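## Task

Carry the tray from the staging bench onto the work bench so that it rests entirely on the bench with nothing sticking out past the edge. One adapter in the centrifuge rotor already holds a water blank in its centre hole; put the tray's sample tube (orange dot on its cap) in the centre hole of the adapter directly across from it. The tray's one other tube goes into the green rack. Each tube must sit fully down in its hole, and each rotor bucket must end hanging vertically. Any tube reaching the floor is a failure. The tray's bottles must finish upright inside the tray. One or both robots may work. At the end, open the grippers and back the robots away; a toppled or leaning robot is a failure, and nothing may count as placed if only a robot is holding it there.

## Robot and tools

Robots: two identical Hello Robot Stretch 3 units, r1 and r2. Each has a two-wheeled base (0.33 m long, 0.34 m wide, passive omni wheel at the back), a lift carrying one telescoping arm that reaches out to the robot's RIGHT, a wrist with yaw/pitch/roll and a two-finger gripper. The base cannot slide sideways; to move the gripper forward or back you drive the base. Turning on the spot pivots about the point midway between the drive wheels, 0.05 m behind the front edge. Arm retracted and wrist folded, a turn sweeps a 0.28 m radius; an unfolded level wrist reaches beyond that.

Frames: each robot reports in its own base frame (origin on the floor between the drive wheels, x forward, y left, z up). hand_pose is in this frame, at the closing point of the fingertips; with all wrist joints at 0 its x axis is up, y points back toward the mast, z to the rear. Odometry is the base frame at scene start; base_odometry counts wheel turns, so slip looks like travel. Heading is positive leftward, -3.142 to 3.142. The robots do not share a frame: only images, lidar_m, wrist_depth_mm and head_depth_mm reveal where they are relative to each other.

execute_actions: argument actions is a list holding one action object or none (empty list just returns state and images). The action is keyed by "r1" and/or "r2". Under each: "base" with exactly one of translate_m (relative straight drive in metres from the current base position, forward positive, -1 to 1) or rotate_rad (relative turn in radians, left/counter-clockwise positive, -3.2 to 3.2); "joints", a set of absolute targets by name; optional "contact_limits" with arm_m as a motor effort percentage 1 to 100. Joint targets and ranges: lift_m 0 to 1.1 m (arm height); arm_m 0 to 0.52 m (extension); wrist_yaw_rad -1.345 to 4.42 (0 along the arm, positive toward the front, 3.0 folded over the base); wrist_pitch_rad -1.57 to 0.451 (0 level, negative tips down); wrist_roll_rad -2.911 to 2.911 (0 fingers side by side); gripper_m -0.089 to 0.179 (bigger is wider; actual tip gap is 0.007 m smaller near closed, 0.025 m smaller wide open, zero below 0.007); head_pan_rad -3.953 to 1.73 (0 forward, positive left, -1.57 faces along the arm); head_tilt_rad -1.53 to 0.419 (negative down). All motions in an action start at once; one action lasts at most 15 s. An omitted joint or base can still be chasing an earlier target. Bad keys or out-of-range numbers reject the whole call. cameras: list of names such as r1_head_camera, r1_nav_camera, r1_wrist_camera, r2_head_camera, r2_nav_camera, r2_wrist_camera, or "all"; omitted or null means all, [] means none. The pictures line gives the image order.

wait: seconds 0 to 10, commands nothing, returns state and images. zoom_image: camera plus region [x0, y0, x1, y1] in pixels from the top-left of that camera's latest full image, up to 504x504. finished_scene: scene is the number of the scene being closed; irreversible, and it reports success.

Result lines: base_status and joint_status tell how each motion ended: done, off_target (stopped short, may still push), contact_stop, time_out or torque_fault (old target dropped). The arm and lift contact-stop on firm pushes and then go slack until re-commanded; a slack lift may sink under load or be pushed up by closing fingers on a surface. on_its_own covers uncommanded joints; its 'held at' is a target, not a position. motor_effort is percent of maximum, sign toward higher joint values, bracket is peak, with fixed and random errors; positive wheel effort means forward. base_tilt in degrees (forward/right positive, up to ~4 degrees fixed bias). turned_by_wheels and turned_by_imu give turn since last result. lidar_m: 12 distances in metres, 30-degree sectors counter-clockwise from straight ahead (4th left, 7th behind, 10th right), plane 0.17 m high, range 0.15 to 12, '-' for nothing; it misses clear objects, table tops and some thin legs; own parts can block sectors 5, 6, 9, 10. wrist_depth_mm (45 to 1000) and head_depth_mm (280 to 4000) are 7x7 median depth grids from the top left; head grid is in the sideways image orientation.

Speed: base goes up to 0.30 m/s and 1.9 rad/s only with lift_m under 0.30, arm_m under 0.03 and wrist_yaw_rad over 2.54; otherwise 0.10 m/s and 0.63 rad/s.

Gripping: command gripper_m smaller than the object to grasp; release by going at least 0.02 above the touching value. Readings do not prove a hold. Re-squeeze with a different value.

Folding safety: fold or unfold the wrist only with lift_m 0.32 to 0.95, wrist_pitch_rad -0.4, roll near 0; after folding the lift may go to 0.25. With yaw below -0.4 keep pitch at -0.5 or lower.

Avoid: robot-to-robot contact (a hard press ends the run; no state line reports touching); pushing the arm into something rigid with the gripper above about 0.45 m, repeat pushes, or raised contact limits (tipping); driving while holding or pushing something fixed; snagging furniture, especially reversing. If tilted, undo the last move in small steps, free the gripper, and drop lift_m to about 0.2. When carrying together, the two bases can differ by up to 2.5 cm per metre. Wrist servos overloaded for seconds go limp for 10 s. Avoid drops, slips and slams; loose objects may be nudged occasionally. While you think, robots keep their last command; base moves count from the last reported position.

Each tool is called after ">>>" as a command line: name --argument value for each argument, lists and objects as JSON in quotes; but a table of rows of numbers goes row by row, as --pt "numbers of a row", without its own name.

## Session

>>> execute_actions --actions '[{"r1":{"joints":{"head_pan_rad":-1.4,"head_tilt_rad":-0.5}},"r2":{"joints":{"head_pan_rad":-1.4,"head_tilt_rad":-0.5}}}]' --cameras '["r1_head_camera","r1_nav_camera","r2_head_camera","r2_nav_camera"]'

Scene clock: 1.23 s.
r1.base_odometry: x=+0.000 y=+0.000 heading=+0.000 (m, m, rad; r1's odometry frame)
r1.turned_by_wheels: +0.000 (rad since the last result)
r1.turned_by_imu: +0.000 (rad since the last result)
r1.base_tilt: forward=-1.5 right=+0.6 (deg)
r1.lidar_m: 1.01 0.99 2.89 1.48 2.71 2.67 1.43 1.19 1.19 1.33 2.16 2.12
r1.head_depth_mm: 1171 1238 1303 1393 1482 1561 1346 / 1275 1354 1433 1540 1664 1665 1364 / 1403 1498 1598 1744 1900 1668 1365 / 1565 1688 1826 1991 2080 1685 1368 / 1756 1907 2100 2324 2188 1690 1371 / 2004 2205 2470 2755 2178 1686 1375 / 2340 2641 3016 3057 2203 1689 1382
r1.base_status: not commanded
r1.joint_positions: lift_m=+0.371 arm_m=+0.002 wrist_yaw_rad=+2.841 wrist_pitch_rad=-0.596 wrist_roll_rad=+0.001 gripper_m=+0.037 head_pan_rad=-1.393 head_tilt_rad=-0.494
r1.joint_status: all done
r1.motor_effort: left_wheel=-1(1) right_wheel=+0(0) lift_m=+34(34) arm_m=+0(0) wrist_yaw_rad=+0(1) wrist_pitch_rad=+6(6) wrist_roll_rad=+0(0) gripper_m=+0(1) head_pan_rad=-2(37) head_tilt_rad=-5(39) (%)
r1.hand_pose: x=+0.0376 y=+0.0428 z=+0.3459 quat_wxyz=(+0.307, +0.699, +0.104, +0.637) (m; r1's base frame)
r1.wrist_depth_mm: - - - - - - - / - 986 - - - - - / 770 846 814 830 834 843 860 / 692 - 703 691 707 706 719 / 580 575 611 606 619 605 606 / 516 540 - 533 536 540 537 / 468 - - 472 474 480 481
r2.base_odometry: x=+0.000 y=+0.000 heading=+0.000 (m, m, rad; r2's odometry frame)
r2.turned_by_wheels: +0.000 (rad since the last result)
r2.turned_by_imu: +0.000 (rad since the last result)
r2.base_tilt: forward=+0.0 right=-1.9 (deg)
r2.lidar_m: 1.68 2.09 2.10 0.93 0.71 0.70 0.74 1.08 3.85 1.77 1.52 2.89
r2.head_depth_mm: - - - 2777 2047 1576 1294 / - - 3505 2668 1999 1576 1287 / - - 3020 2609 1995 1566 1282 / - - 2108 2690 1968 1535 1278 / - - 1963 2682 1968 1548 1277 / - - 1750 2541 1878 1538 1267 / 3802 - 2052 2524 1937 1529 1268
r2.base_status: not commanded
r2.joint_positions: lift_m=+0.583 arm_m=+0.000 wrist_yaw_rad=+2.896 wrist_pitch_rad=-0.500 wrist_roll_rad=+0.019 gripper_m=+0.037 head_pan_rad=-1.393 head_tilt_rad=-0.493
r2.joint_status: all done
r2.motor_effort: left_wheel=+0(0) right_wheel=+0(0) lift_m=+38(38) arm_m=+0(0) wrist_yaw_rad=+0(1) wrist_pitch_rad=+7(7) wrist_roll_rad=+1(1) gripper_m=+1(1) head_pan_rad=-2(37) head_tilt_rad=-3(24) (%)
r2.hand_pose: x=+0.0307 y=+0.0619 z=+0.5781 quat_wxyz=(+0.259, +0.707, +0.087, +0.652) (m; r2's base frame)
r2.wrist_depth_mm: - 877 - - - - - / - 919 - - - - - / - - - - - - - / 693 - - - - - - / 737 - 989 976 992 984 - / 774 810 - 851 871 854 883 / 710 711 715 741 710 748 750
pictures: r1_head_camera (sideways: a quarter turn clockwise sets it upright), r1_nav_camera (sideways: a quarter turn counterclockwise sets it upright), r2_head_camera (sideways: a quarter turn clockwise sets it upright), r2_nav_camera (sideways: a quarter turn counterclockwise sets it upright)
camera_calibration (this result's frames):
r1_head_camera: T_world_to_cam=[[-0.0319102, 0.426988, -0.903694, 1.19792], [0.991885, 0.124855, 0.0239688, -0.0385538], [0.123066, -0.895596, -0.427507, 0.515122], [0, 0, 0, 1]] pos_world=[0.0130732, -0.0453433, 1.3037]
r1_nav_camera: T_world_to_cam=[[0.109915, -0.439565, 0.89146, -1.1247], [-0.972768, -0.231712, 0.00568697, 0.0457802], [0.204062, -0.867809, -0.453064, 0.540094], [0, 0, 0, 1]] pos_world=[0.0579425, -0.0150719, 1.24706]
r2_head_camera: T_world_to_cam=[[-0.124595, 0.453571, -0.882468, 1.1667], [0.976957, 0.21142, -0.0292701, 0.0386908], [0.173295, -0.86578, -0.469461, 0.565505], [0, 0, 0, 1]] pos_world=[0.00956651, -0.047759, 1.29619]
r2_nav_camera: T_world_to_cam=[[0.0920812, -0.419987, 0.902846, -1.13151], [-0.987775, -0.153061, 0.0295419, 0.0284051], [0.125783, -0.894529, -0.428947, 0.526989], [0, 0, 0, 1]] pos_world=[0.0659617, 0.000537141, 1.24679]
Images, in order (width x height): r1_head_camera 896x504, r1_nav_camera 672x504, r2_head_camera 896x504, r2_nav_camera 672x504.

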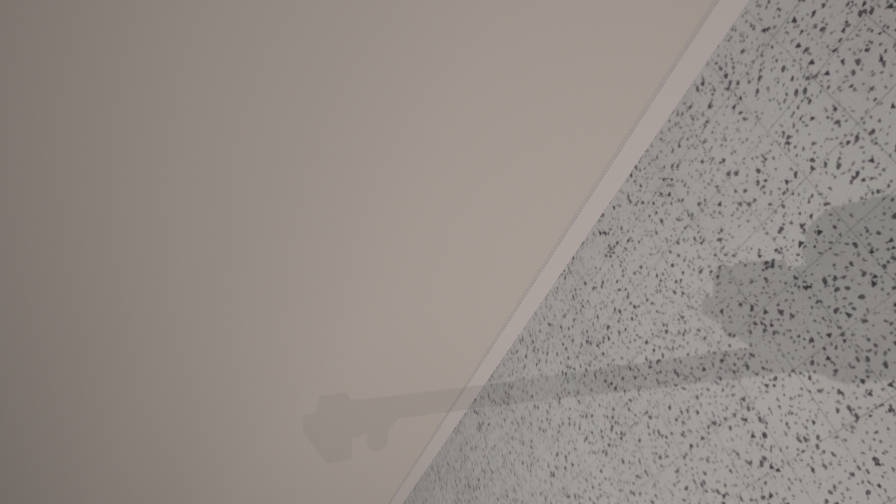

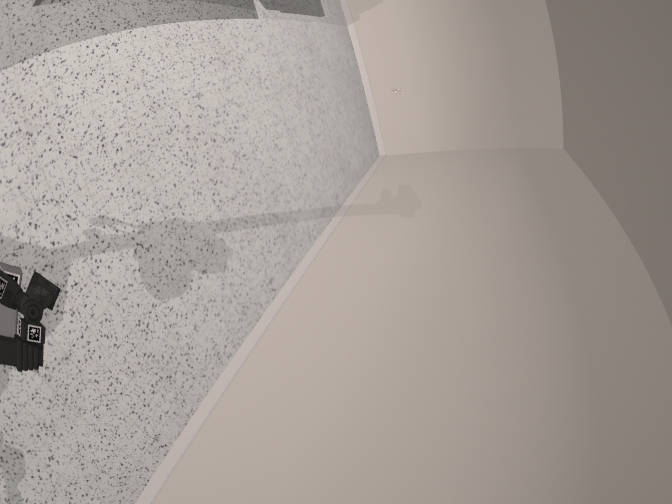

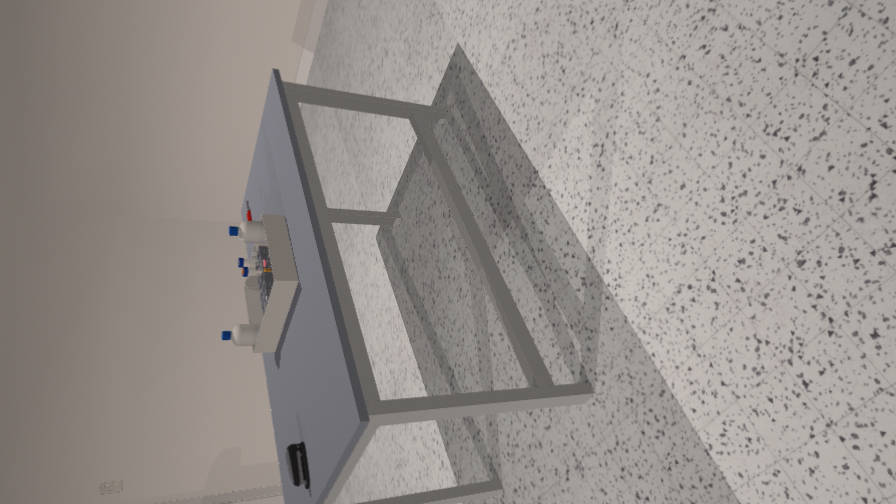

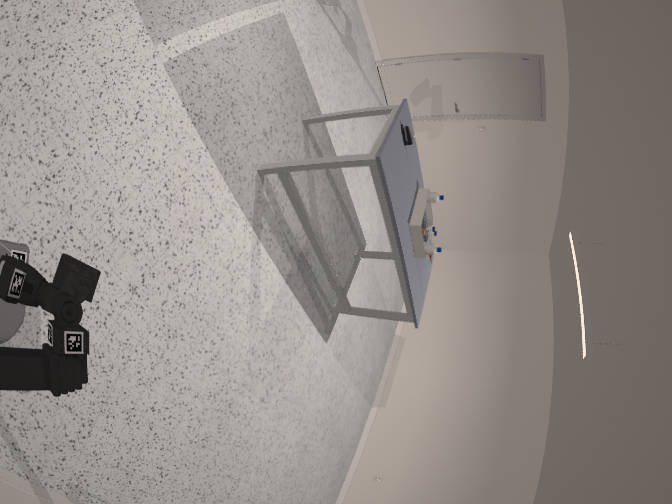

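>>> execute_actions --actions '[{"r1":{"joints":{"head_pan_rad":1.0,"lift_m":0.28,"wrist_pitch_rad":-0.4,"wrist_yaw_rad":3.0}},"r2":{"base":{"rotate_rad":1.556},"joints":{"lift_m":0.28,"wrist_pitch_rad":-0.4,"wrist_yaw_rad":3.0}}}]' --cameras '["r1_head_camera","r1_nav_camera"]'

>>> execute_actions --actions '[{"r1":{"joints":{"head_pan_rad":0.3}},"r2":{"base":{"translate_m":-0.9}}}]' --cameras '["r1_head_camera"]'

>>> execute_actions --actions '[{"r1":{"joints":{"head_pan_rad":1.7}},"r2":{"base":{"translate_m":-0.9}}}]' --cameras '["r1_head_camera"]'

Scene clock: 12.53 s.
r1.base_odometry: x=+0.000 y=+0.000 heading=+0.000 (m, m, rad; r1's odometry frame)
r1.turned_by_wheels: +0.000 (rad since the last result)
r1.turned_by_imu: -0.001 (rad since the last result)
r1.base_tilt: forward=-1.8 right=+0.6 (deg)
r1.lidar_m: 1.01 0.99 2.88 1.47 2.72 2.67 1.44 1.20 1.19 1.33 2.16 2.12
r1.head_depth_mm: 2900 3138 3389 3003 2162 1663 1358 / 3013 3131 3382 3051 2153 1673 1364 / 2974 3231 3462 3057 2163 1670 1362 / 3019 3289 3488 2933 2186 1689 1364 / 3045 3257 3492 2946 2172 1681 1375 / 3061 3333 3560 3154 2191 1675 1381 / 3121 3367 3661 3149 2194 1696 1381
r1.base_status: not commanded
r1.joint_positions: lift_m=+0.280 arm_m=+0.002 wrist_yaw_rad=+2.997 wrist_pitch_rad=-0.419 wrist_roll_rad=+0.001 gripper_m=+0.037 head_pan_rad=+0.993 head_tilt_rad=-0.494
r1.joint_status: all done
r1.motor_effort: left_wheel=-1(1) right_wheel=+0(1) lift_m=+31(30) arm_m=-1(0) wrist_yaw_rad=+2(3) wrist_pitch_rad=+10(10) wrist_roll_rad=+0(1) gripper_m=+0(0) head_pan_rad=+3(39) head_tilt_rad=-4(5) (%)
r1.hand_pose: x=+0.0110 y=+0.0752 z=+0.2926 quat_wxyz=(+0.197, +0.700, +0.097, +0.679) (m; r1's base frame)
r1.wrist_depth_mm: - - - - - - - / - - - - - - - / 900 917 953 942 967 967 - / 704 714 720 741 746 755 765 / 580 589 - 591 611 612 612 / 493 505 - 520 515 512 524 / - - - - 436 446 446
r2.base_odometry: x=+0.000 y=+0.000 heading=+1.556 (m, m, rad; r2's odometry frame)
r2.turned_by_wheels: +1.556 (rad since the last result)
r2.turned_by_imu: +1.540 (rad since the last result)
r2.base_tilt: forward=-0.1 right=-2.0 (deg)
r2.lidar_m: 0.94 0.72 0.70 0.74 1.05 3.44 1.82 1.52 2.83 1.68 2.02 2.29
r2.head_depth_mm: 3790 - - 2781 2020 1572 1302 / - - 2252 2645 1993 1569 1290 / - - 1973 2612 2012 1563 1285 / - - 2427 2754 1974 1545 1274 / - - 3246 2557 1958 1539 1272 / - - 3092 2671 1968 1542 1268 / - 2859 3170 2651 1943 1525 1269
r2.base_status: done
r2.joint_positions: lift_m=+0.280 arm_m=+0.000 wrist_yaw_rad=+2.998 wrist_pitch_rad=-0.421 wrist_roll_rad=+0.019 gripper_m=+0.037 head_pan_rad=-1.393 head_tilt_rad=-0.494
r2.joint_status: all done
r2.motor_effort: left_wheel=-4(10) right_wheel=+2(5) lift_m=+33(32) arm_m=+0(1) wrist_yaw_rad=+3(1) wrist_pitch_rad=+12(13) wrist_roll_rad=+0(1) gripper_m=+1(0) head_pan_rad=-2(2) head_tilt_rad=-1(2) (%)
r2.hand_pose: x=+0.0108 y=+0.0766 z=+0.2921 quat_wxyz=(+0.198, +0.707, +0.096, +0.673) (m; r2's base frame)
r2.wrist_depth_mm: - - 840 753 661 615 554 / - - 901 788 719 636 589 / 990 - 936 858 786 696 630 / 741 749 750 769 778 713 656 / 602 605 649 623 640 642 648 / 498 507 - 533 536 529 535 / 445 - - - 433 456 458
pictures: r1_head_camera (sideways: a quarter turn clockwise sets it upright), r1_nav_camera (sideways: a quarter turn counterclockwise sets it upright)
camera_calibration (this result's frames):
r1_head_camera: T_world_to_cam=[[-0.269869, -0.332777, -0.903565, 1.19921], [-0.807302, 0.589653, 0.0239528, -0.0275579], [0.524819, 0.735914, -0.42778, 0.513026], [0, 0, 0, 1]] pos_world=[0.0321349, 0.037774, 1.30368]
r1_nav_camera: T_world_to_cam=[[0.221743, 0.39544, 0.891323, -1.1252], [0.866707, -0.498786, 0.00567012, 0.0345813], [0.446822, 0.771259, -0.453333, 0.538963], [0, 0, 0, 1]] pos_world=[-0.021287, 0.0465184, 1.24705]
Images, in order (width x height): r1_head_camera 896x504, r1_nav_camera 672x504.

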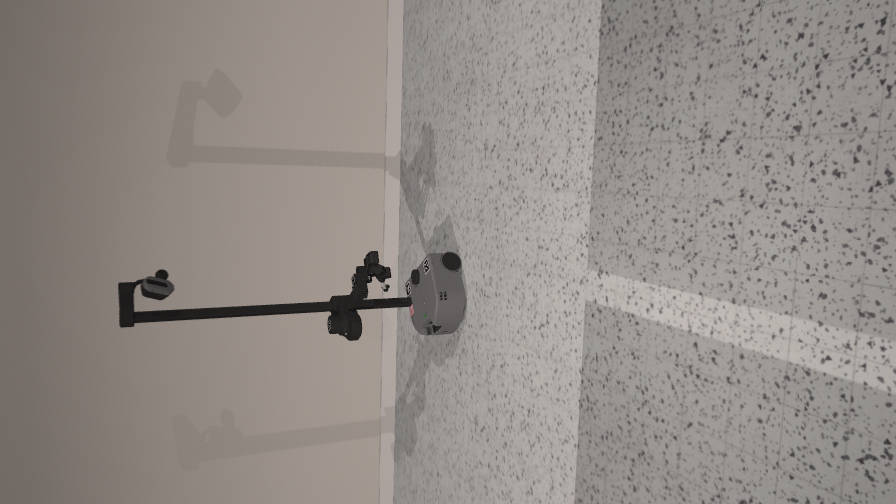

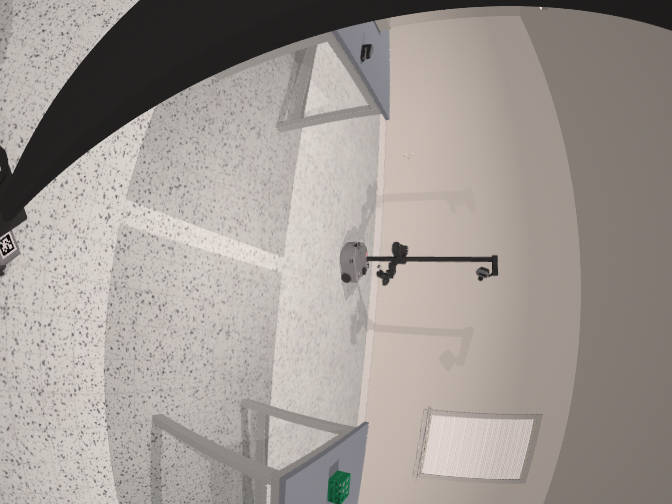

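Scene clock: 17.23 s.
r1.base_odometry: x=+0.000 y=+0.000 heading=+0.000 (m, m, rad; r1's odometry frame)
r1.turned_by_wheels: +0.000 (rad since the last result)
r1.turned_by_imu: -0.001 (rad since the last result)
r1.base_tilt: forward=-1.8 right=+0.8 (deg)
r1.lidar_m: 1.01 0.99 3.55 1.47 2.72 2.68 1.43 1.19 1.19 1.33 2.16 2.12
r1.head_depth_mm: - - 2184 1439 2141 1656 1362 / - - - 1363 2152 1677 1367 / 3787 - - 1286 2095 1661 1357 / 3574 3788 - 1289 1175 1577 1362 / 3315 3553 3829 1386 2097 1679 1377 / 3126 3376 3646 2638 2030 1689 1380 / 3017 3180 3425 3113 2191 1689 1379
r1.base_status: not commanded
r1.joint_positions: lift_m=+0.280 arm_m=+0.002 wrist_yaw_rad=+2.997 wrist_pitch_rad=-0.419 wrist_roll_rad=+0.001 gripper_m=+0.037 head_pan_rad=+0.307 head_tilt_rad=-0.494
r1.joint_status: all done
r1.motor_effort: left_wheel=-1(1) right_wheel=+0(0) lift_m=+29(30) arm_m=+0(0) wrist_yaw_rad=+2(2) wrist_pitch_rad=+9(10) wrist_roll_rad=+0(0) gripper_m=+0(1) head_pan_rad=-4(31) head_tilt_rad=-4(4) (%)
r1.hand_pose: x=+0.0110 y=+0.0752 z=+0.2926 quat_wxyz=(+0.197, +0.700, +0.097, +0.679) (m; r1's base frame)
r1.wrist_depth_mm: - - - - - - - / - - - - - - - / 912 902 935 972 946 970 - / 700 721 734 741 754 761 759 / 573 583 - 590 623 629 617 / 490 506 - 525 520 521 514 / - - - - 435 441 442
r2.base_odometry: x=-0.014 y=-0.900 heading=+1.556 (m, m, rad; r2's odometry frame)
r2.turned_by_wheels: +0.000 (rad since the last result)
r2.turned_by_imu: +0.000 (rad since the last result)
r2.base_tilt: forward=+0.0 right=-2.0 (deg)
r2.lidar_m: 1.60 1.22 1.19 1.25 1.78 3.49 1.16 0.87 0.85 2.56 1.95 3.91
r2.head_depth_mm: 3362 3584 3633 2656 2005 1572 1300 / 3673 3929 - 2742 2020 1574 1296 / 3952 - - 2737 1981 1560 1290 / - - - 2730 1974 1560 1278 / - - 2430 2578 1960 1534 1272 / - - 3393 2656 1940 1539 1274 / - - 2055 2410 1937 1538 1264
r2.base_status: done
r2.joint_positions: lift_m=+0.280 arm_m=+0.000 wrist_yaw_rad=+2.998 wrist_pitch_rad=-0.420 wrist_roll_rad=+0.019 gripper_m=+0.037 head_pan_rad=-1.393 head_tilt_rad=-0.494
r2.joint_status: not commanded
r2.motor_effort: left_wheel=-4(17) right_wheel=+2(5) lift_m=+34(33) arm_m=+0(1) wrist_yaw_rad=+1(2) wrist_pitch_rad=+12(12) wrist_roll_rad=+1(1) gripper_m=+1(0) head_pan_rad=-2(2) head_tilt_rad=-2(2) (%)
r2.hand_pose: x=+0.0107 y=+0.0767 z=+0.2923 quat_wxyz=(+0.198, +0.707, +0.096, +0.673) (m; r2's base frame)
r2.wrist_depth_mm: - - - - - - 935 / - - - - - - 953 / 973 - - - - - - / 740 743 760 778 775 812 799 / 597 604 645 627 617 632 641 / 506 509 - 532 540 526 532 / 446 - - - 437 454 458
pictures: r1_head_camera (sideways: a quarter turn clockwise sets it upright)
camera_calibration (this result's frames):
r1_head_camera: T_world_to_cam=[[-0.419591, -0.0867376, -0.90356, 1.20011], [-0.251588, 0.967538, 0.0239521, -0.0309469], [0.872151, 0.237375, -0.427792, 0.510923], [0, 0, 0, 1]] pos_world=[0.0501677, 0.0127566, 1.30368]
Images, in order (width x height): r1_head_camera 896x504.

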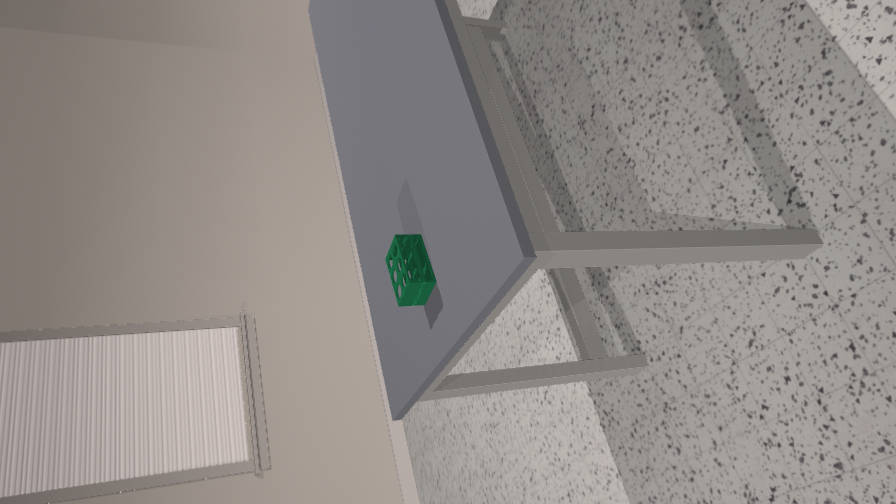

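Scene clock: 21.93 s.
r1.base_odometry: x=+0.000 y=+0.000 heading=+0.000 (m, m, rad; r1's odometry frame)
r1.turned_by_wheels: +0.000 (rad since the last result)
r1.turned_by_imu: -0.001 (rad since the last result)
r1.base_tilt: forward=-1.8 right=+0.6 (deg)
r1.lidar_m: 1.01 0.99 3.56 1.47 2.72 2.67 1.43 1.19 1.19 1.33 2.16 2.13
r1.head_depth_mm: 3410 3575 3775 3008 2146 1664 1359 / 3691 3858 - 3016 2144 1664 1364 / - - - 2862 2169 1672 1360 / - - 2247 2738 2152 1679 1365 / - - 2195 1590 2010 1687 1365 / - - 1969 2746 2189 1692 1380 / - - 2321 3244 2268 - -
r1.base_status: not commanded
r1.joint_positions: lift_m=+0.280 arm_m=+0.002 wrist_yaw_rad=+2.997 wrist_pitch_rad=-0.419 wrist_roll_rad=+0.001 gripper_m=+0.037 head_pan_rad=+1.693 head_tilt_rad=-0.494
r1.joint_status: all done
r1.motor_effort: left_wheel=+0(1) right_wheel=+0(1) lift_m=+29(31) arm_m=+0(0) wrist_yaw_rad=+2(2) wrist_pitch_rad=+10(9) wrist_roll_rad=+0(0) gripper_m=-1(0) head_pan_rad=+3(38) head_tilt_rad=-4(4) (%)
r1.hand_pose: x=+0.0110 y=+0.0752 z=+0.2926 quat_wxyz=(+0.197, +0.700, +0.097, +0.679) (m; r1's base frame)
r1.wrist_depth_mm: - - - - - - - / - - - - - - - / 894 886 963 941 992 - - / 713 721 731 742 729 755 763 / 579 585 - 602 627 610 617 / 490 508 - 516 522 508 522 / - - - - 434 444 448
r2.base_odometry: x=-0.027 y=-1.800 heading=+1.556 (m, m, rad; r2's odometry frame)
r2.turned_by_wheels: +0.000 (rad since the last result)
r2.turned_by_imu: +0.000 (rad since the last result)
r2.base_tilt: forward=-0.1 right=-2.0 (deg)
r2.lidar_m: 2.26 1.72 1.68 1.77 2.53 2.74 0.49 0.37 0.37 0.39 0.55 2.54
r2.head_depth_mm: 2898 3089 3342 1146 824 643 533 / 3143 3382 3577 1134 819 643 544 / 3445 3756 3858 1088 814 640 1222 / 3681 3976 3737 1115 810 657 1280 / - - - 1112 806 1463 1247 / - - - 2672 868 1160 1208 / - - - 2667 1800 1533 1260
r2.base_status: done
r2.joint_positions: lift_m=+0.280 arm_m=+0.000 wrist_yaw_rad=+2.999 wrist_pitch_rad=-0.420 wrist_roll_rad=+0.019 gripper_m=+0.037 head_pan_rad=-1.393 head_tilt_rad=-0.494
r2.joint_status: not commanded
r2.motor_effort: left_wheel=-4(17) right_wheel=+2(4) lift_m=+33(34) arm_m=+0(0) wrist_yaw_rad=+1(1) wrist_pitch_rad=+12(12) wrist_roll_rad=+0(0) gripper_m=+1(1) head_pan_rad=-2(3) head_tilt_rad=-3(2) (%)
r2.hand_pose: x=+0.0107 y=+0.0767 z=+0.2923 quat_wxyz=(+0.198, +0.707, +0.096, +0.673) (m; r2's base frame)
r2.wrist_depth_mm: - - - - - - - / - - - - - - - / 998 - - - - - - / 751 741 775 782 790 804 802 / 587 605 639 628 640 645 649 / 503 501 - 538 539 525 535 / 447 - - - 438 452 462
pictures: r1_head_camera (sideways: a quarter turn clockwise sets it upright)
camera_calibration (this result's frames):
r1_head_camera: T_world_to_cam=[[0.00797418, -0.428388, -0.90356, 1.1975], [-0.997323, -0.0690846, 0.0239521, -0.0263979], [-0.0726829, 0.90095, -0.427792, 0.516686], [0, 0, 0, 1]] pos_world=[0.00167793, 0.0456633, 1.30368]
Images, in order (width x height): r1_head_camera 896x504.

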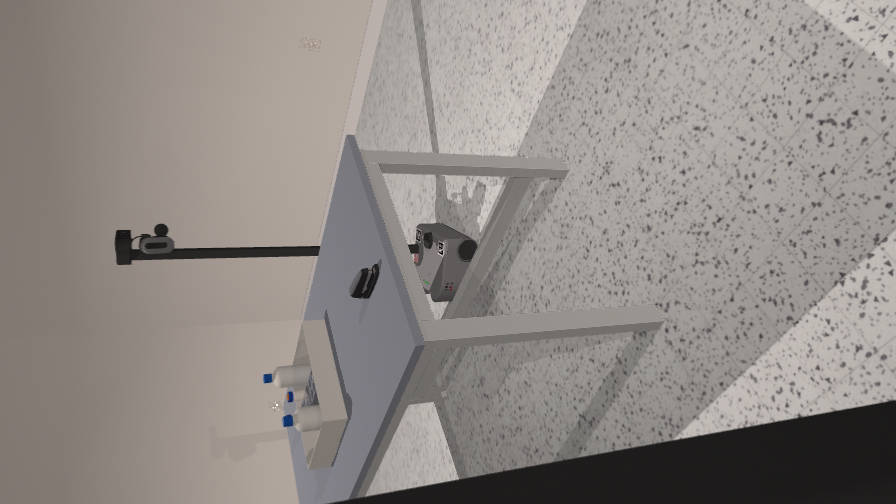

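>>> execute_actions --actions '[{"r1":{"base":{"rotate_rad":2.155},"joints":{"head_pan_rad":-1.57,"head_tilt_rad":-0.8}},"r2":{"base":{"rotate_rad":-0.575},"joints":{"head_pan_rad":-1.57,"head_tilt_rad":-0.8,"lift_m":0.9}}}]' --cameras '["r2_head_camera"]'

>>> execute_actions --actions '[{"r1":{"base":{"translate_m":1.0}},"r2":{"joints":{"wrist_yaw_rad":1.57}}}]' --cameras '[]'

>>> execute_actions --actions '[{"r1":{"base":{"translate_m":1.0}},"r2":{"joints":{"wrist_pitch_rad":-1.55,"lift_m":1.095,"gripper_m":0.07}}}]' --cameras '[]'

>>> execute_actions --actions '[{"r1":{"base":{"rotate_rad":0.221},"joints":{"lift_m":0.6}}}]' --cameras '["r1_head_camera"]'

Scene clock: 36.60 s.
r1.base_odometry: x=+0.000 y=+0.000 heading=+2.155 (m, m, rad; r1's odometry frame)
r1.turned_by_wheels: +2.155 (rad since the last result)
r1.turned_by_imu: +2.169 (rad since the last result)
r1.base_tilt: forward=-1.8 right=+0.5 (deg)
r1.lidar_m: 2.76 2.34 1.37 1.19 1.19 1.38 2.40 2.12 0.99 1.58 3.56 1.48
r1.head_depth_mm: 3463 1313 1093 1902 1564 1331 1160 / 3340 1323 1140 1358 1509 1336 1159 / 3287 1485 2345 1918 1568 1332 1164 / 3163 3378 2464 1927 1574 1334 1166 / 3082 3280 2444 1926 1574 1340 1170 / 3040 3201 2449 1930 1581 1351 1165 / 2918 3179 2477 1919 1587 1342 1166
r1.base_status: done
r1.joint_positions: lift_m=+0.280 arm_m=+0.002 wrist_yaw_rad=+2.997 wrist_pitch_rad=-0.419 wrist_roll_rad=+0.001 gripper_m=+0.037 head_pan_rad=-1.563 head_tilt_rad=-0.791
r1.joint_status: all done
r1.motor_effort: left_wheel=-3(8) right_wheel=+2(8) lift_m=+29(30) arm_m=+0(0) wrist_yaw_rad=+2(2) wrist_pitch_rad=+10(10) wrist_roll_rad=+1(0) gripper_m=+0(1) head_pan_rad=-3(39) head_tilt_rad=-6(33) (%)
r1.hand_pose: x=+0.0110 y=+0.0752 z=+0.2926 quat_wxyz=(+0.197, +0.700, +0.097, +0.679) (m; r1's base frame)
r1.wrist_depth_mm: 961 - - - - - - / - - - - - - - / 908 899 932 952 959 984 988 / 698 718 721 742 760 759 754 / 576 587 - 597 623 610 611 / 486 502 - 520 524 509 511 / - - - - 433 437 440
r2.base_odometry: x=-0.027 y=-1.800 heading=+0.981 (m, m, rad; r2's odometry frame)
r2.turned_by_wheels: -0.575 (rad since the last result)
r2.turned_by_imu: -0.569 (rad since the last result)
r2.base_tilt: forward=+0.0 right=-2.1 (deg)
r2.lidar_m: 2.55 2.36 1.73 1.68 1.74 2.40 2.74 0.52 0.38 0.37 0.38 0.52
r2.head_depth_mm: 2669 2925 926 737 - - 1098 / 2669 2936 923 715 - 1247 1092 / 2670 2927 777 686 639 - - / 2709 2946 830 692 646 - - / 2697 2887 836 694 637 1236 1105 / 2732 2975 905 704 620 1279 1101 / 2756 2994 902 720 617 1283 1119
r2.base_status: done
r2.joint_positions: lift_m=+0.900 arm_m=+0.000 wrist_yaw_rad=+2.999 wrist_pitch_rad=-0.420 wrist_roll_rad=+0.019 gripper_m=+0.037 head_pan_rad=-1.563 head_tilt_rad=-0.790
r2.joint_status: all done
r2.motor_effort: left_wheel=+4(13) right_wheel=-3(8) lift_m=+43(44) arm_m=-1(0) wrist_yaw_rad=+1(1) wrist_pitch_rad=+12(12) wrist_roll_rad=+1(1) gripper_m=+0(1) head_pan_rad=-2(16) head_tilt_rad=-4(19) (%)
r2.hand_pose: x=+0.0107 y=+0.0768 z=+0.9120 quat_wxyz=(+0.198, +0.707, +0.096, +0.673) (m; r2's base frame)
r2.wrist_depth_mm: - - - - - - - / - - - - - - - / - - - - - - - / - - - - - - - / - - - - - - - / - - - - - - - / - - - - - - -
pictures: r2_head_camera (sideways: a quarter turn clockwise sets it upright)
camera_calibration (this result's frames):
r2_head_camera: T_world_to_cam=[[-0.0477183, 0.705877, -0.706725, 0.937126], [0.998604, 0.0497594, -0.0177264, 0.0235209], [0.0226536, -0.706585, -0.707266, 0.87579], [0, 0, 0, 1]] pos_world=[0.00139017, -0.043846, 1.28212]
Images, in order (width x height): r2_head_camera 896x504.

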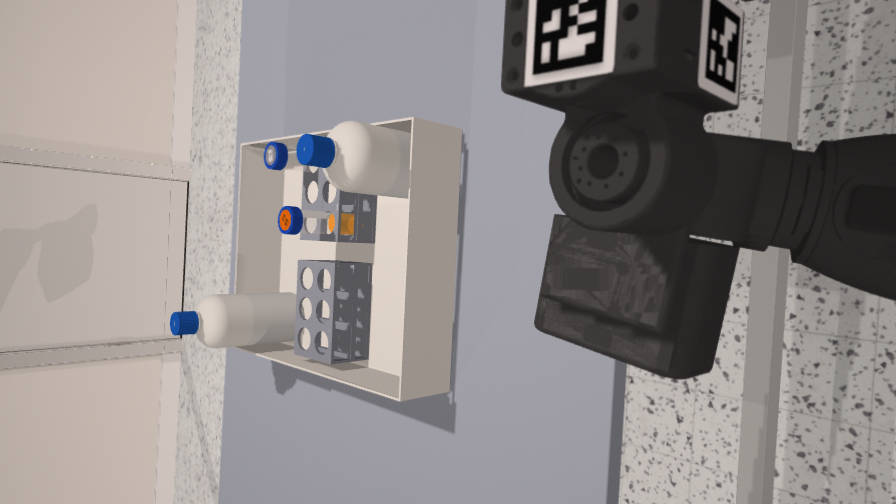

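Scene clock: 41.70 s.
r1.base_odometry: x=-0.551 y=+0.834 heading=+2.155 (m, m, rad; r1's odometry frame)
r1.turned_by_wheels: +0.000 (rad since the last result)
r1.turned_by_imu: +0.003 (rad since the last result)
r1.base_tilt: forward=-1.8 right=+0.7 (deg)
r1.lidar_m: 1.76 2.88 1.65 1.44 1.45 1.68 2.93 1.61 1.94 3.31 0.63 1.43
r1.head_depth_mm: 3210 3360 2460 1915 1573 1334 1158 / 3129 3381 2459 1920 1563 1333 1163 / 3041 3261 2454 1911 1574 1340 1160 / 2964 3153 2463 1923 1581 1338 1169 / 2873 3092 2468 1934 1587 1334 1174 / 2802 3062 2495 1925 1583 1345 1173 / 2733 2980 2475 1930 1578 1350 1149
r1.base_status: done
r1.joint_positions: lift_m=+0.280 arm_m=+0.002 wrist_yaw_rad=+2.998 wrist_pitch_rad=-0.419 wrist_roll_rad=+0.001 gripper_m=+0.037 head_pan_rad=-1.563 head_tilt_rad=-0.791
r1.joint_status: not commanded
r1.motor_effort: left_wheel=-3(5) right_wheel=+1(6) lift_m=+30(29) arm_m=+0(0) wrist_yaw_rad=+2(2) wrist_pitch_rad=+9(10) wrist_roll_rad=+0(0) gripper_m=-1(0) head_pan_rad=-2(3) head_tilt_rad=-8(6) (%)
r1.hand_pose: x=+0.0109 y=+0.0753 z=+0.2927 quat_wxyz=(+0.197, +0.700, +0.097, +0.679) (m; r1's base frame)
r1.wrist_depth_mm: - - - - - - - / - - - - - - - / 889 894 947 993 968 990 - / 714 726 710 717 755 765 779 / 586 592 - 599 619 612 630 / 489 507 - 525 517 516 521 / - - - - 433 444 442
r2.base_odometry: x=-0.027 y=-1.800 heading=+0.981 (m, m, rad; r2's odometry frame)
r2.turned_by_wheels: +0.000 (rad since the last result)
r2.turned_by_imu: +0.000 (rad since the last result)
r2.base_tilt: forward=-0.1 right=-2.1 (deg)
r2.lidar_m: 2.54 2.36 1.74 1.68 1.75 2.40 2.74 0.52 0.38 0.37 0.38 0.52
r2.head_depth_mm: 2657 2917 931 736 - - 1096 / 2698 2956 921 712 - - 1095 / 2693 2879 779 686 - - 1109 / 2712 2912 830 692 607 - 1103 / 2691 2933 836 696 621 - 1103 / 2760 2975 905 704 619 - 1089 / 2777 3006 902 722 617 - 1097
r2.base_status: not commanded
r2.joint_positions: lift_m=+0.900 arm_m=+0.000 wrist_yaw_rad=+1.572 wrist_pitch_rad=-0.420 wrist_roll_rad=+0.019 gripper_m=+0.037 head_pan_rad=-1.563 head_tilt_rad=-0.790
r2.joint_status: all done
r2.motor_effort: left_wheel=+4(4) right_wheel=-2(3) lift_m=+43(43) arm_m=+0(1) wrist_yaw_rad=-1(0) wrist_pitch_rad=+12(12) wrist_roll_rad=+1(1) gripper_m=+1(1) head_pan_rad=-2(2) head_tilt_rad=-3(4) (%)
r2.hand_pose: x=+0.2028 y=-0.1448 z=+0.9120 quat_wxyz=(+0.590, +0.597, -0.390, +0.379) (m; r2's base frame)
r2.wrist_depth_mm: - - - - - - - / - - - - - - - / - - - - 751 700 696 / - - - - 798 520 539 / - - - - - 414 419 / - - - - - 352 348 / - - - - - 318 296
pictures: none
No camera images: the call's "cameras" was empty. Leave "cameras" out to get every camera's image.

Scene clock: 46.80 s.
r1.base_odometry: x=-1.103 y=+1.669 heading=+2.155 (m, m, rad; r1's odometry frame)
r1.turned_by_wheels: +0.000 (rad since the last result)
r1.turned_by_imu: +0.003 (rad since the last result)
r1.base_tilt: forward=-1.7 right=+0.7 (deg)
r1.lidar_m: 0.77 2.79 1.96 1.68 1.68 1.97 3.50 0.77 1.13 0.98 0.98 1.14
r1.head_depth_mm: 2980 3185 1004 785 647 1306 1158 / 2864 3143 1007 789 646 1274 1157 / 2813 3055 1005 789 648 1252 1165 / 2725 3045 1017 723 650 575 1165 / 2668 2924 976 624 634 563 1161 / 2568 2881 925 747 621 552 1175 / 2525 2761 905 744 619 553 1148
r1.base_status: done
r1.joint_positions: lift_m=+0.280 arm_m=+0.002 wrist_yaw_rad=+2.998 wrist_pitch_rad=-0.419 wrist_roll_rad=+0.001 gripper_m=+0.037 head_pan_rad=-1.563 head_tilt_rad=-0.791
r1.joint_status: not commanded
r1.motor_effort: left_wheel=-3(7) right_wheel=+2(6) lift_m=+30(30) arm_m=-1(0) wrist_yaw_rad=+2(1) wrist_pitch_rad=+9(9) wrist_roll_rad=+0(0) gripper_m=-1(0) head_pan_rad=-2(2) head_tilt_rad=-6(7) (%)
r1.hand_pose: x=+0.0109 y=+0.0753 z=+0.2927 quat_wxyz=(+0.197, +0.700, +0.097, +0.679) (m; r1's base frame)
r1.wrist_depth_mm: - - - - - - - / - - - - - - - / 914 866 927 918 - - - / 696 712 739 723 749 753 775 / 572 591 - 595 618 623 605 / 483 506 - 523 518 513 522 / - - - - 436 440 440
r2.base_odometry: x=-0.027 y=-1.800 heading=+0.981 (m, m, rad; r2's odometry frame)
r2.turned_by_wheels: +0.000 (rad since the last result)
r2.turned_by_imu: +0.000 (rad since the last result)
r2.base_tilt: forward=+0.0 right=-1.9 (deg)
r2.lidar_m: 2.54 2.36 1.73 1.68 1.74 2.40 2.74 0.52 0.38 0.37 0.38 0.52
r2.head_depth_mm: - - - - - 1274 1095 / - - - - - - 1090 / 2662 - 781 666 609 1276 1080 / 2628 2934 831 - - 1282 1103 / 2696 2920 834 791 - 1278 1109 / 2758 2947 905 716 626 1279 1102 / 2778 2978 903 724 618 1275 1121
r2.base_status: not commanded
r2.joint_positions: lift_m=+1.095 arm_m=+0.000 wrist_yaw_rad=+1.572 wrist_pitch_rad=-1.543 wrist_roll_rad=+0.019 gripper_m=+0.070 head_pan_rad=-1.563 head_tilt_rad=-0.790
r2.joint_status: all done
r2.motor_effort: left_wheel=+4(4) right_wheel=-2(3) lift_m=+43(47) arm_m=+0(1) wrist_yaw_rad=-2(1) wrist_pitch_rad=-3(11) wrist_roll_rad=+0(1) gripper_m=+1(81) head_pan_rad=-2(3) head_tilt_rad=-4(4) (%)
r2.hand_pose: x=-0.0384 y=-0.1453 z=+0.9768 quat_wxyz=(+0.707, +0.707, -0.016, +0.003) (m; r2's base frame)
r2.wrist_depth_mm: - - - - - 368 366 / - - - - - 374 373 / - - - - - 379 379 / - - - - - 383 382 / - - - - - 394 394 / - - - - - 401 401 / - - - - - 407 413
pictures: none
No camera images: the call's "cameras" was empty. Leave "cameras" out to get every camera's image.

Scene clock: 50.53 s.
r1.base_odometry: x=-1.103 y=+1.669 heading=+2.375 (m, m, rad; r1's odometry frame)
r1.turned_by_wheels: +0.221 (rad since the last result)
r1.turned_by_imu: +0.222 (rad since the last result)
r1.base_tilt: forward=-1.6 right=+0.6 (deg)
r1.lidar_m: 2.78 2.49 1.77 1.68 1.72 2.34 2.49 0.77 1.03 0.98 1.01 0.77
r1.head_depth_mm: 2658 2935 1006 788 646 585 1161 / 2665 2942 1005 785 645 573 1175 / 2667 2898 937 610 640 575 1163 / 2608 2938 933 762 634 574 1190 / 2521 2875 912 768 632 576 1164 / 2581 2902 854 765 634 564 1165 / 2597 2901 1015 793 653 563 1168
r1.base_status: done
r1.joint_positions: lift_m=+0.600 arm_m=+0.002 wrist_yaw_rad=+2.998 wrist_pitch_rad=-0.418 wrist_roll_rad=+0.001 gripper_m=+0.037 head_pan_rad=-1.563 head_tilt_rad=-0.791
r1.joint_status: all done
r1.motor_effort: left_wheel=-3(8) right_wheel=+1(6) lift_m=+39(39) arm_m=-1(0) wrist_yaw_rad=+1(1) wrist_pitch_rad=+9(9) wrist_roll_rad=+0(0) gripper_m=-1(0) head_pan_rad=-3(2) head_tilt_rad=-7(6) (%)
r1.hand_pose: x=+0.0109 y=+0.0753 z=+0.6125 quat_wxyz=(+0.196, +0.700, +0.097, +0.679) (m; r1's base frame)
r1.wrist_depth_mm: - - - - - - - / - - - - - - - / - - - - - - - / - - - - - - - / - - - - - - - / 886 880 - 913 948 928 938 / 750 772 762 790 780 808 792
r2.base_odometry: x=-0.027 y=-1.800 heading=+0.981 (m, m, rad; r2's odometry frame)
r2.turned_by_wheels: +0.000 (rad since the last result)
r2.turned_by_imu: +0.000 (rad since the last result)
r2.base_tilt: forward=+0.0 right=-2.0 (deg)
r2.lidar_m: 2.55 2.37 1.73 1.68 1.74 2.40 2.74 0.52 0.38 0.37 0.38 0.52
r2.head_depth_mm: - - - - - 1275 1094 / - - - - - - 1091 / 2668 - 780 668 609 1276 1080 / 2637 1254 831 - - 1287 1103 / 2616 1185 835 791 - 1286 1099 / 2740 2961 904 716 625 1278 1096 / 2753 2944 902 722 617 1274 1119
r2.base_status: not commanded
r2.joint_positions: lift_m=+1.095 arm_m=+0.000 wrist_yaw_rad=+1.572 wrist_pitch_rad=-1.543 wrist_roll_rad=+0.019 gripper_m=+0.070 head_pan_rad=-1.563 head_tilt_rad=-0.790
r2.joint_status: not commanded
r2.motor_effort: left_wheel=+4(4) right_wheel=-3(2) lift_m=+43(43) arm_m=-1(0) wrist_yaw_rad=-2(2) wrist_pitch_rad=-3(3) wrist_roll_rad=+1(0) gripper_m=+1(0) head_pan_rad=-3(2) head_tilt_rad=-4(2) (%)
r2.hand_pose: x=-0.0384 y=-0.1453 z=+0.9768 quat_wxyz=(+0.707, +0.707, -0.016, +0.003) (m; r2's base frame)
r2.wrist_depth_mm: - - - - - 365 366 / - - - - - 370 374 / - - - - - 379 379 / - - - - - 382 389 / - - - - - 395 396 / - - - - - 399 398 / - - - - - 405 411
pictures: r1_head_camera (sideways: a quarter turn clockwise sets it upright)
camera_calibration (this result's frames):
r1_head_camera: T_world_to_cam=[[0.0391009, 0.67213, -0.7394, 0.983275], [0.998727, -0.0498867, 0.00746656, -0.0171053], [-0.0318677, -0.73875, -0.673225, 0.835751], [0, 0, 0, 1]] pos_world=[0.00527005, -0.0443317, 1.28981]
Images, in order (width x height): r1_head_camera 896x504.

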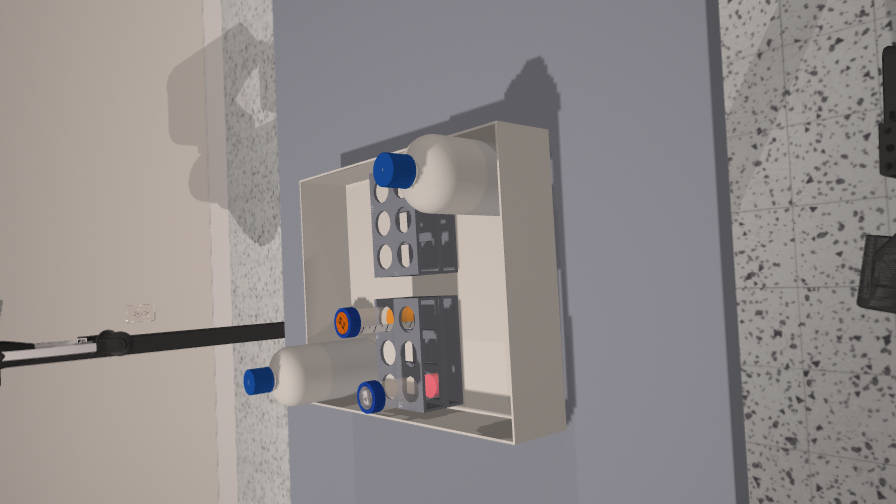

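>>> execute_actions --actions '[{"r1":{"base":{"translate_m":0.06},"joints":{"lift_m":0.92,"wrist_yaw_rad":1.57}},"r2":{"base":{"translate_m":0.066},"joints":{"arm_m":0.391}}}]' --cameras '[]'

>>> execute_actions --actions '[{"r1":{"joints":{"lift_m":1.05,"wrist_pitch_rad":-1.56,"gripper_m":0.07}}}]' --cameras '[]'

>>> execute_actions --actions '[{"r1":{"joints":{"arm_m":0.33,"lift_m":0.99}},"r2":{"joints":{"lift_m":0.99}}}]' --cameras '["r1_wrist_camera","r2_wrist_camera"]'

Scene clock: 62.73 s.
r1.base_odometry: x=-1.146 y=+1.710 heading=+2.375 (m, m, rad; r1's odometry frame)
r1.turned_by_wheels: +0.000 (rad since the last result)
r1.turned_by_imu: -0.001 (rad since the last result)
r1.base_tilt: forward=-1.6 right=+0.6 (deg)
r1.lidar_m: 2.72 2.50 1.78 1.68 1.73 2.33 2.54 0.82 1.03 0.98 1.01 0.72
r1.head_depth_mm: 2668 2929 1005 781 - - 1137 / 2666 2936 1009 606 - - 1122 / 2662 2912 925 763 645 - 1112 / 696 2813 930 762 634 562 - / 2630 2911 837 766 634 564 - / 2582 2908 1018 771 652 577 - / 2552 2912 1019 794 651 - -
r1.base_status: done
r1.joint_positions: lift_m=+0.920 arm_m=+0.002 wrist_yaw_rad=+1.573 wrist_pitch_rad=-0.418 wrist_roll_rad=+0.001 gripper_m=+0.037 head_pan_rad=-1.563 head_tilt_rad=-0.791
r1.joint_status: all done
r1.motor_effort: left_wheel=-3(3) right_wheel=+2(5) lift_m=+38(40) arm_m=-1(0) wrist_yaw_rad=-2(3) wrist_pitch_rad=+9(9) wrist_roll_rad=+0(0) gripper_m=+1(1) head_pan_rad=-2(2) head_tilt_rad=-6(6) (%)
r1.hand_pose: x=+0.2030 y=-0.1464 z=+0.9325 quat_wxyz=(+0.593, +0.593, -0.385, +0.386) (m; r1's base frame)
r1.wrist_depth_mm: - - - - - - - / - - - - - - - / - - - - - 710 - / - - - - 575 542 545 / - - - - 459 432 438 / - - - - 674 358 364 / - - - - - 310 313
r2.base_odometry: x=+0.009 y=-1.745 heading=+0.981 (m, m, rad; r2's odometry frame)
r2.turned_by_wheels: +0.000 (rad since the last result)
r2.turned_by_imu: +0.000 (rad since the last result)
r2.base_tilt: forward=+0.1 right=-1.9 (deg)
r2.lidar_m: 2.48 2.35 1.73 1.68 1.74 2.40 2.81 0.52 0.38 0.37 0.38 0.52
r2.head_depth_mm: 2611 2908 927 718 613 1295 1091 / - 2905 770 681 610 1290 1088 / 1155 2811 849 691 608 1287 1106 / 2653 2899 824 690 607 1283 1105 / 2702 2922 869 706 619 1283 1103 / 2731 2947 902 728 617 1278 1109 / 2751 2969 900 723 616 1278 1119
r2.base_status: done
r2.joint_positions: lift_m=+1.095 arm_m=+0.391 wrist_yaw_rad=+1.571 wrist_pitch_rad=-1.543 wrist_roll_rad=+0.019 gripper_m=+0.070 head_pan_rad=-1.563 head_tilt_rad=-0.790
r2.joint_status: all done
r2.motor_effort: left_wheel=+3(11) right_wheel=-3(3) lift_m=+43(43) arm_m=+4(5) wrist_yaw_rad=+0(2) wrist_pitch_rad=-3(3) wrist_roll_rad=+1(1) gripper_m=+1(1) head_pan_rad=-2(2) head_tilt_rad=-4(5) (%)
r2.hand_pose: x=-0.0384 y=-0.5357 z=+0.9768 quat_wxyz=(+0.707, +0.707, -0.016, +0.003) (m; r2's base frame)
r2.wrist_depth_mm: - 351 358 356 357 360 364 / - 361 360 364 365 309 353 / - 369 372 369 370 342 376 / - 380 376 376 375 371 381 / - 382 380 382 384 325 393 / - - 391 391 - 334 401 / - - 402 368 253 342 350
pictures: none
No camera images: the call's "cameras" was empty. Leave "cameras" out to get every camera's image.

Scene clock: 64.73 s.
r1.base_odometry: x=-1.146 y=+1.710 heading=+2.375 (m, m, rad; r1's odometry frame)
r1.turned_by_wheels: +0.000 (rad since the last result)
r1.turned_by_imu: +0.000 (rad since the last result)
r1.base_tilt: forward=-1.4 right=+0.6 (deg)
r1.lidar_m: 2.72 2.50 1.78 1.68 1.72 2.34 2.54 0.82 1.02 0.98 1.01 0.72
r1.head_depth_mm: 2618 - - - - - 1156 / 2610 - - - - - - / 2627 - - - - 549 1152 / 697 1425 933 764 644 - 1145 / 2582 2927 836 763 641 - 1141 / 2573 2910 1015 772 651 576 1156 / 2574 2889 1018 795 651 565 1169
r1.base_status: not commanded
r1.joint_positions: lift_m=+1.050 arm_m=+0.002 wrist_yaw_rad=+1.573 wrist_pitch_rad=-1.555 wrist_roll_rad=+0.001 gripper_m=+0.070 head_pan_rad=-1.563 head_tilt_rad=-0.791
r1.joint_status: all done
r1.motor_effort: left_wheel=-3(3) right_wheel=+1(2) lift_m=+38(40) arm_m=+0(0) wrist_yaw_rad=-2(2) wrist_pitch_rad=-3(7) wrist_roll_rad=+0(0) gripper_m=+1(82) head_pan_rad=-2(2) head_tilt_rad=-7(5) (%)
r1.hand_pose: x=-0.0416 y=-0.1470 z=+0.9320 quat_wxyz=(+0.707, +0.707, -0.005, +0.006) (m; r1's base frame)
r1.wrist_depth_mm: - - - - - 310 305 / - - - - - 316 313 / - - - - - 325 318 / - - - - - 333 331 / - - - - - 344 338 / - - - - - 353 346 / - - - - - 364 358
r2.base_odometry: x=+0.009 y=-1.745 heading=+0.981 (m, m, rad; r2's odometry frame)
r2.turned_by_wheels: +0.000 (rad since the last result)
r2.turned_by_imu: +0.000 (rad since the last result)
r2.base_tilt: forward=-0.1 right=-1.8 (deg)
r2.lidar_m: 2.48 2.37 1.74 1.68 1.74 2.40 2.81 0.52 0.38 0.37 0.38 0.53
r2.head_depth_mm: 2686 2910 927 718 613 1302 1093 / - 2920 771 681 612 1289 1095 / 1237 2788 850 691 609 1283 1104 / 2611 2860 821 691 608 1284 1107 / 2720 2917 876 695 620 1278 1104 / 2786 2980 905 724 618 1282 1101 / 2781 2961 902 721 616 1274 1117
r2.base_status: not commanded
r2.joint_positions: lift_m=+1.095 arm_m=+0.391 wrist_yaw_rad=+1.571 wrist_pitch_rad=-1.543 wrist_roll_rad=+0.019 gripper_m=+0.070 head_pan_rad=-1.563 head_tilt_rad=-0.790
r2.joint_status: not commanded
r2.motor_effort: left_wheel=+4(4) right_wheel=-3(3) lift_m=+43(43) arm_m=+4(4) wrist_yaw_rad=+0(1) wrist_pitch_rad=-3(3) wrist_roll_rad=+0(0) gripper_m=+1(0) head_pan_rad=-2(2) head_tilt_rad=-3(3) (%)
r2.hand_pose: x=-0.0384 y=-0.5357 z=+0.9768 quat_wxyz=(+0.707, +0.707, -0.016, +0.003) (m; r2's base frame)
r2.wrist_depth_mm: - 357 359 355 361 362 360 / - 365 364 362 365 308 358 / - 370 367 369 372 339 374 / - 374 374 380 379 375 385 / - 382 385 386 384 324 388 / - - 389 389 - 333 396 / - - 399 370 254 341 350
pictures: none
No camera images: the call's "cameras" was empty. Leave "cameras" out to get every camera's image.

Scene clock: 68.37 s.
r1.base_odometry: x=-1.146 y=+1.710 heading=+2.375 (m, m, rad; r1's odometry frame)
r1.turned_by_wheels: +0.000 (rad since the last result)
r1.turned_by_imu: +0.000 (rad since the last result)
r1.base_tilt: forward=-1.6 right=+0.7 (deg)
r1.lidar_m: 2.72 2.49 1.78 1.68 1.72 2.34 2.54 0.82 1.03 0.98 1.01 0.72
r1.head_depth_mm: 2560 - 1003 788 645 573 1160 / 2530 2967 1005 607 643 573 1158 / - - - 760 638 573 1167 / 661 1448 897 764 633 575 1168 / 2554 2892 838 763 633 563 1169 / 2587 2905 1016 767 650 564 1170 / 2599 2908 1018 793 651 564 1173
r1.base_status: not commanded
r1.joint_positions: lift_m=+0.990 arm_m=+0.330 wrist_yaw_rad=+1.571 wrist_pitch_rad=-1.556 wrist_roll_rad=+0.001 gripper_m=+0.070 head_pan_rad=-1.563 head_tilt_rad=-0.791
r1.joint_status: all done
r1.motor_effort: left_wheel=-3(3) right_wheel=+2(1) lift_m=+30(31) arm_m=+4(5) wrist_yaw_rad=-1(2) wrist_pitch_rad=-3(3) wrist_roll_rad=+0(1) gripper_m=+0(1) head_pan_rad=-2(2) head_tilt_rad=-5(6) (%)
r1.hand_pose: x=-0.0416 y=-0.4749 z=+0.8723 quat_wxyz=(+0.707, +0.707, -0.005, +0.005) (m; r1's base frame)
r1.wrist_depth_mm: - 257 253 251 248 245 213 / - 264 261 258 255 253 222 / - 270 270 264 262 259 203 / - 278 276 272 268 267 233 / - 288 283 284 275 270 215 / - - 294 290 237 279 217 / - 309 303 295 199 283 227
r2.base_odometry: x=+0.009 y=-1.745 heading=+0.981 (m, m, rad; r2's odometry frame)
r2.turned_by_wheels: +0.000 (rad since the last result)
r2.turned_by_imu: +0.000 (rad since the last result)
r2.base_tilt: forward=-0.1 right=-2.1 (deg)
r2.lidar_m: 2.47 2.36 1.73 1.67 1.74 2.40 2.80 0.52 0.38 0.37 0.38 0.52
r2.head_depth_mm: - 2945 928 720 612 1294 1097 / 2733 2903 769 677 611 1293 1093 / - - 866 694 610 1295 1103 / 2692 2936 825 693 607 1288 1103 / 2743 2949 870 707 619 1287 1107 / 2763 2933 908 725 617 1287 1103 / 2781 2944 900 720 617 1284 1122
r2.base_status: not commanded
r2.joint_positions: lift_m=+0.990 arm_m=+0.391 wrist_yaw_rad=+1.571 wrist_pitch_rad=-1.543 wrist_roll_rad=+0.019 gripper_m=+0.070 head_pan_rad=-1.563 head_tilt_rad=-0.790
r2.joint_status: all done
r2.motor_effort: left_wheel=+4(4) right_wheel=-2(2) lift_m=+33(35) arm_m=+4(4) wrist_yaw_rad=+0(1) wrist_pitch_rad=-3(3) wrist_roll_rad=+1(0) gripper_m=+1(0) head_pan_rad=-3(2) head_tilt_rad=-5(3) (%)
r2.hand_pose: x=-0.0384 y=-0.5357 z=+0.8721 quat_wxyz=(+0.707, +0.707, -0.016, +0.003) (m; r2's base frame)
r2.wrist_depth_mm: 972 254 258 256 257 257 204 / 997 259 262 261 261 259 206 / 998 265 266 264 266 265 208 / - 267 271 270 272 271 212 / - 274 275 276 273 276 245 / - 279 281 279 - 275 223 / - 287 289 246 217 258 226
pictures: r1_wrist_camera, r2_wrist_camera
camera_calibration (this result's frames):
r1_wrist_camera: T_world_to_cam=[[0.0422385, -0.999008, -0.0141107, -0.463877], [-0.981665, -0.0441245, 0.185438, -0.19838], [-0.185877, 0.0060194, -0.982555, 1.01605], [0, 0, 0, 1]] pos_world=[0.0137111, -0.478286, 1.02857]
r2_wrist_camera: T_world_to_cam=[[-0.0287131, -0.999298, 0.0240543, -0.556697], [-0.994266, 0.0310319, 0.102337, -0.0707868], [-0.103012, -0.0209779, -0.994459, 1.01106], [0, 0, 0, 1]] pos_world=[0.0177863, -0.5329, 1.0261]
Images, in order (width x height): r1_wrist_camera 644x364, r2_wrist_camera 644x364.

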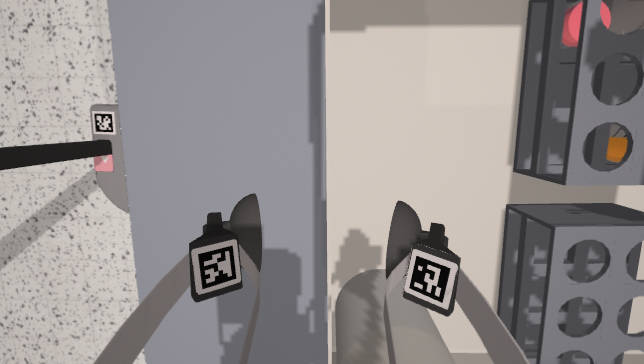

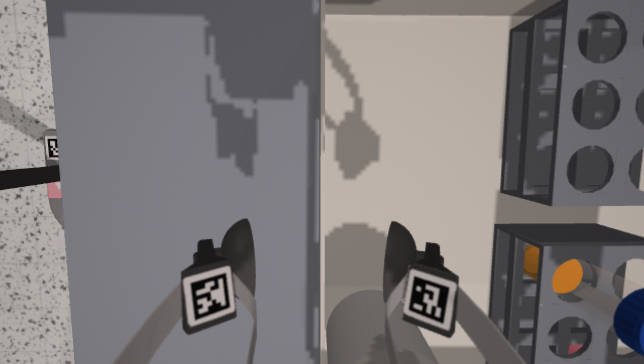

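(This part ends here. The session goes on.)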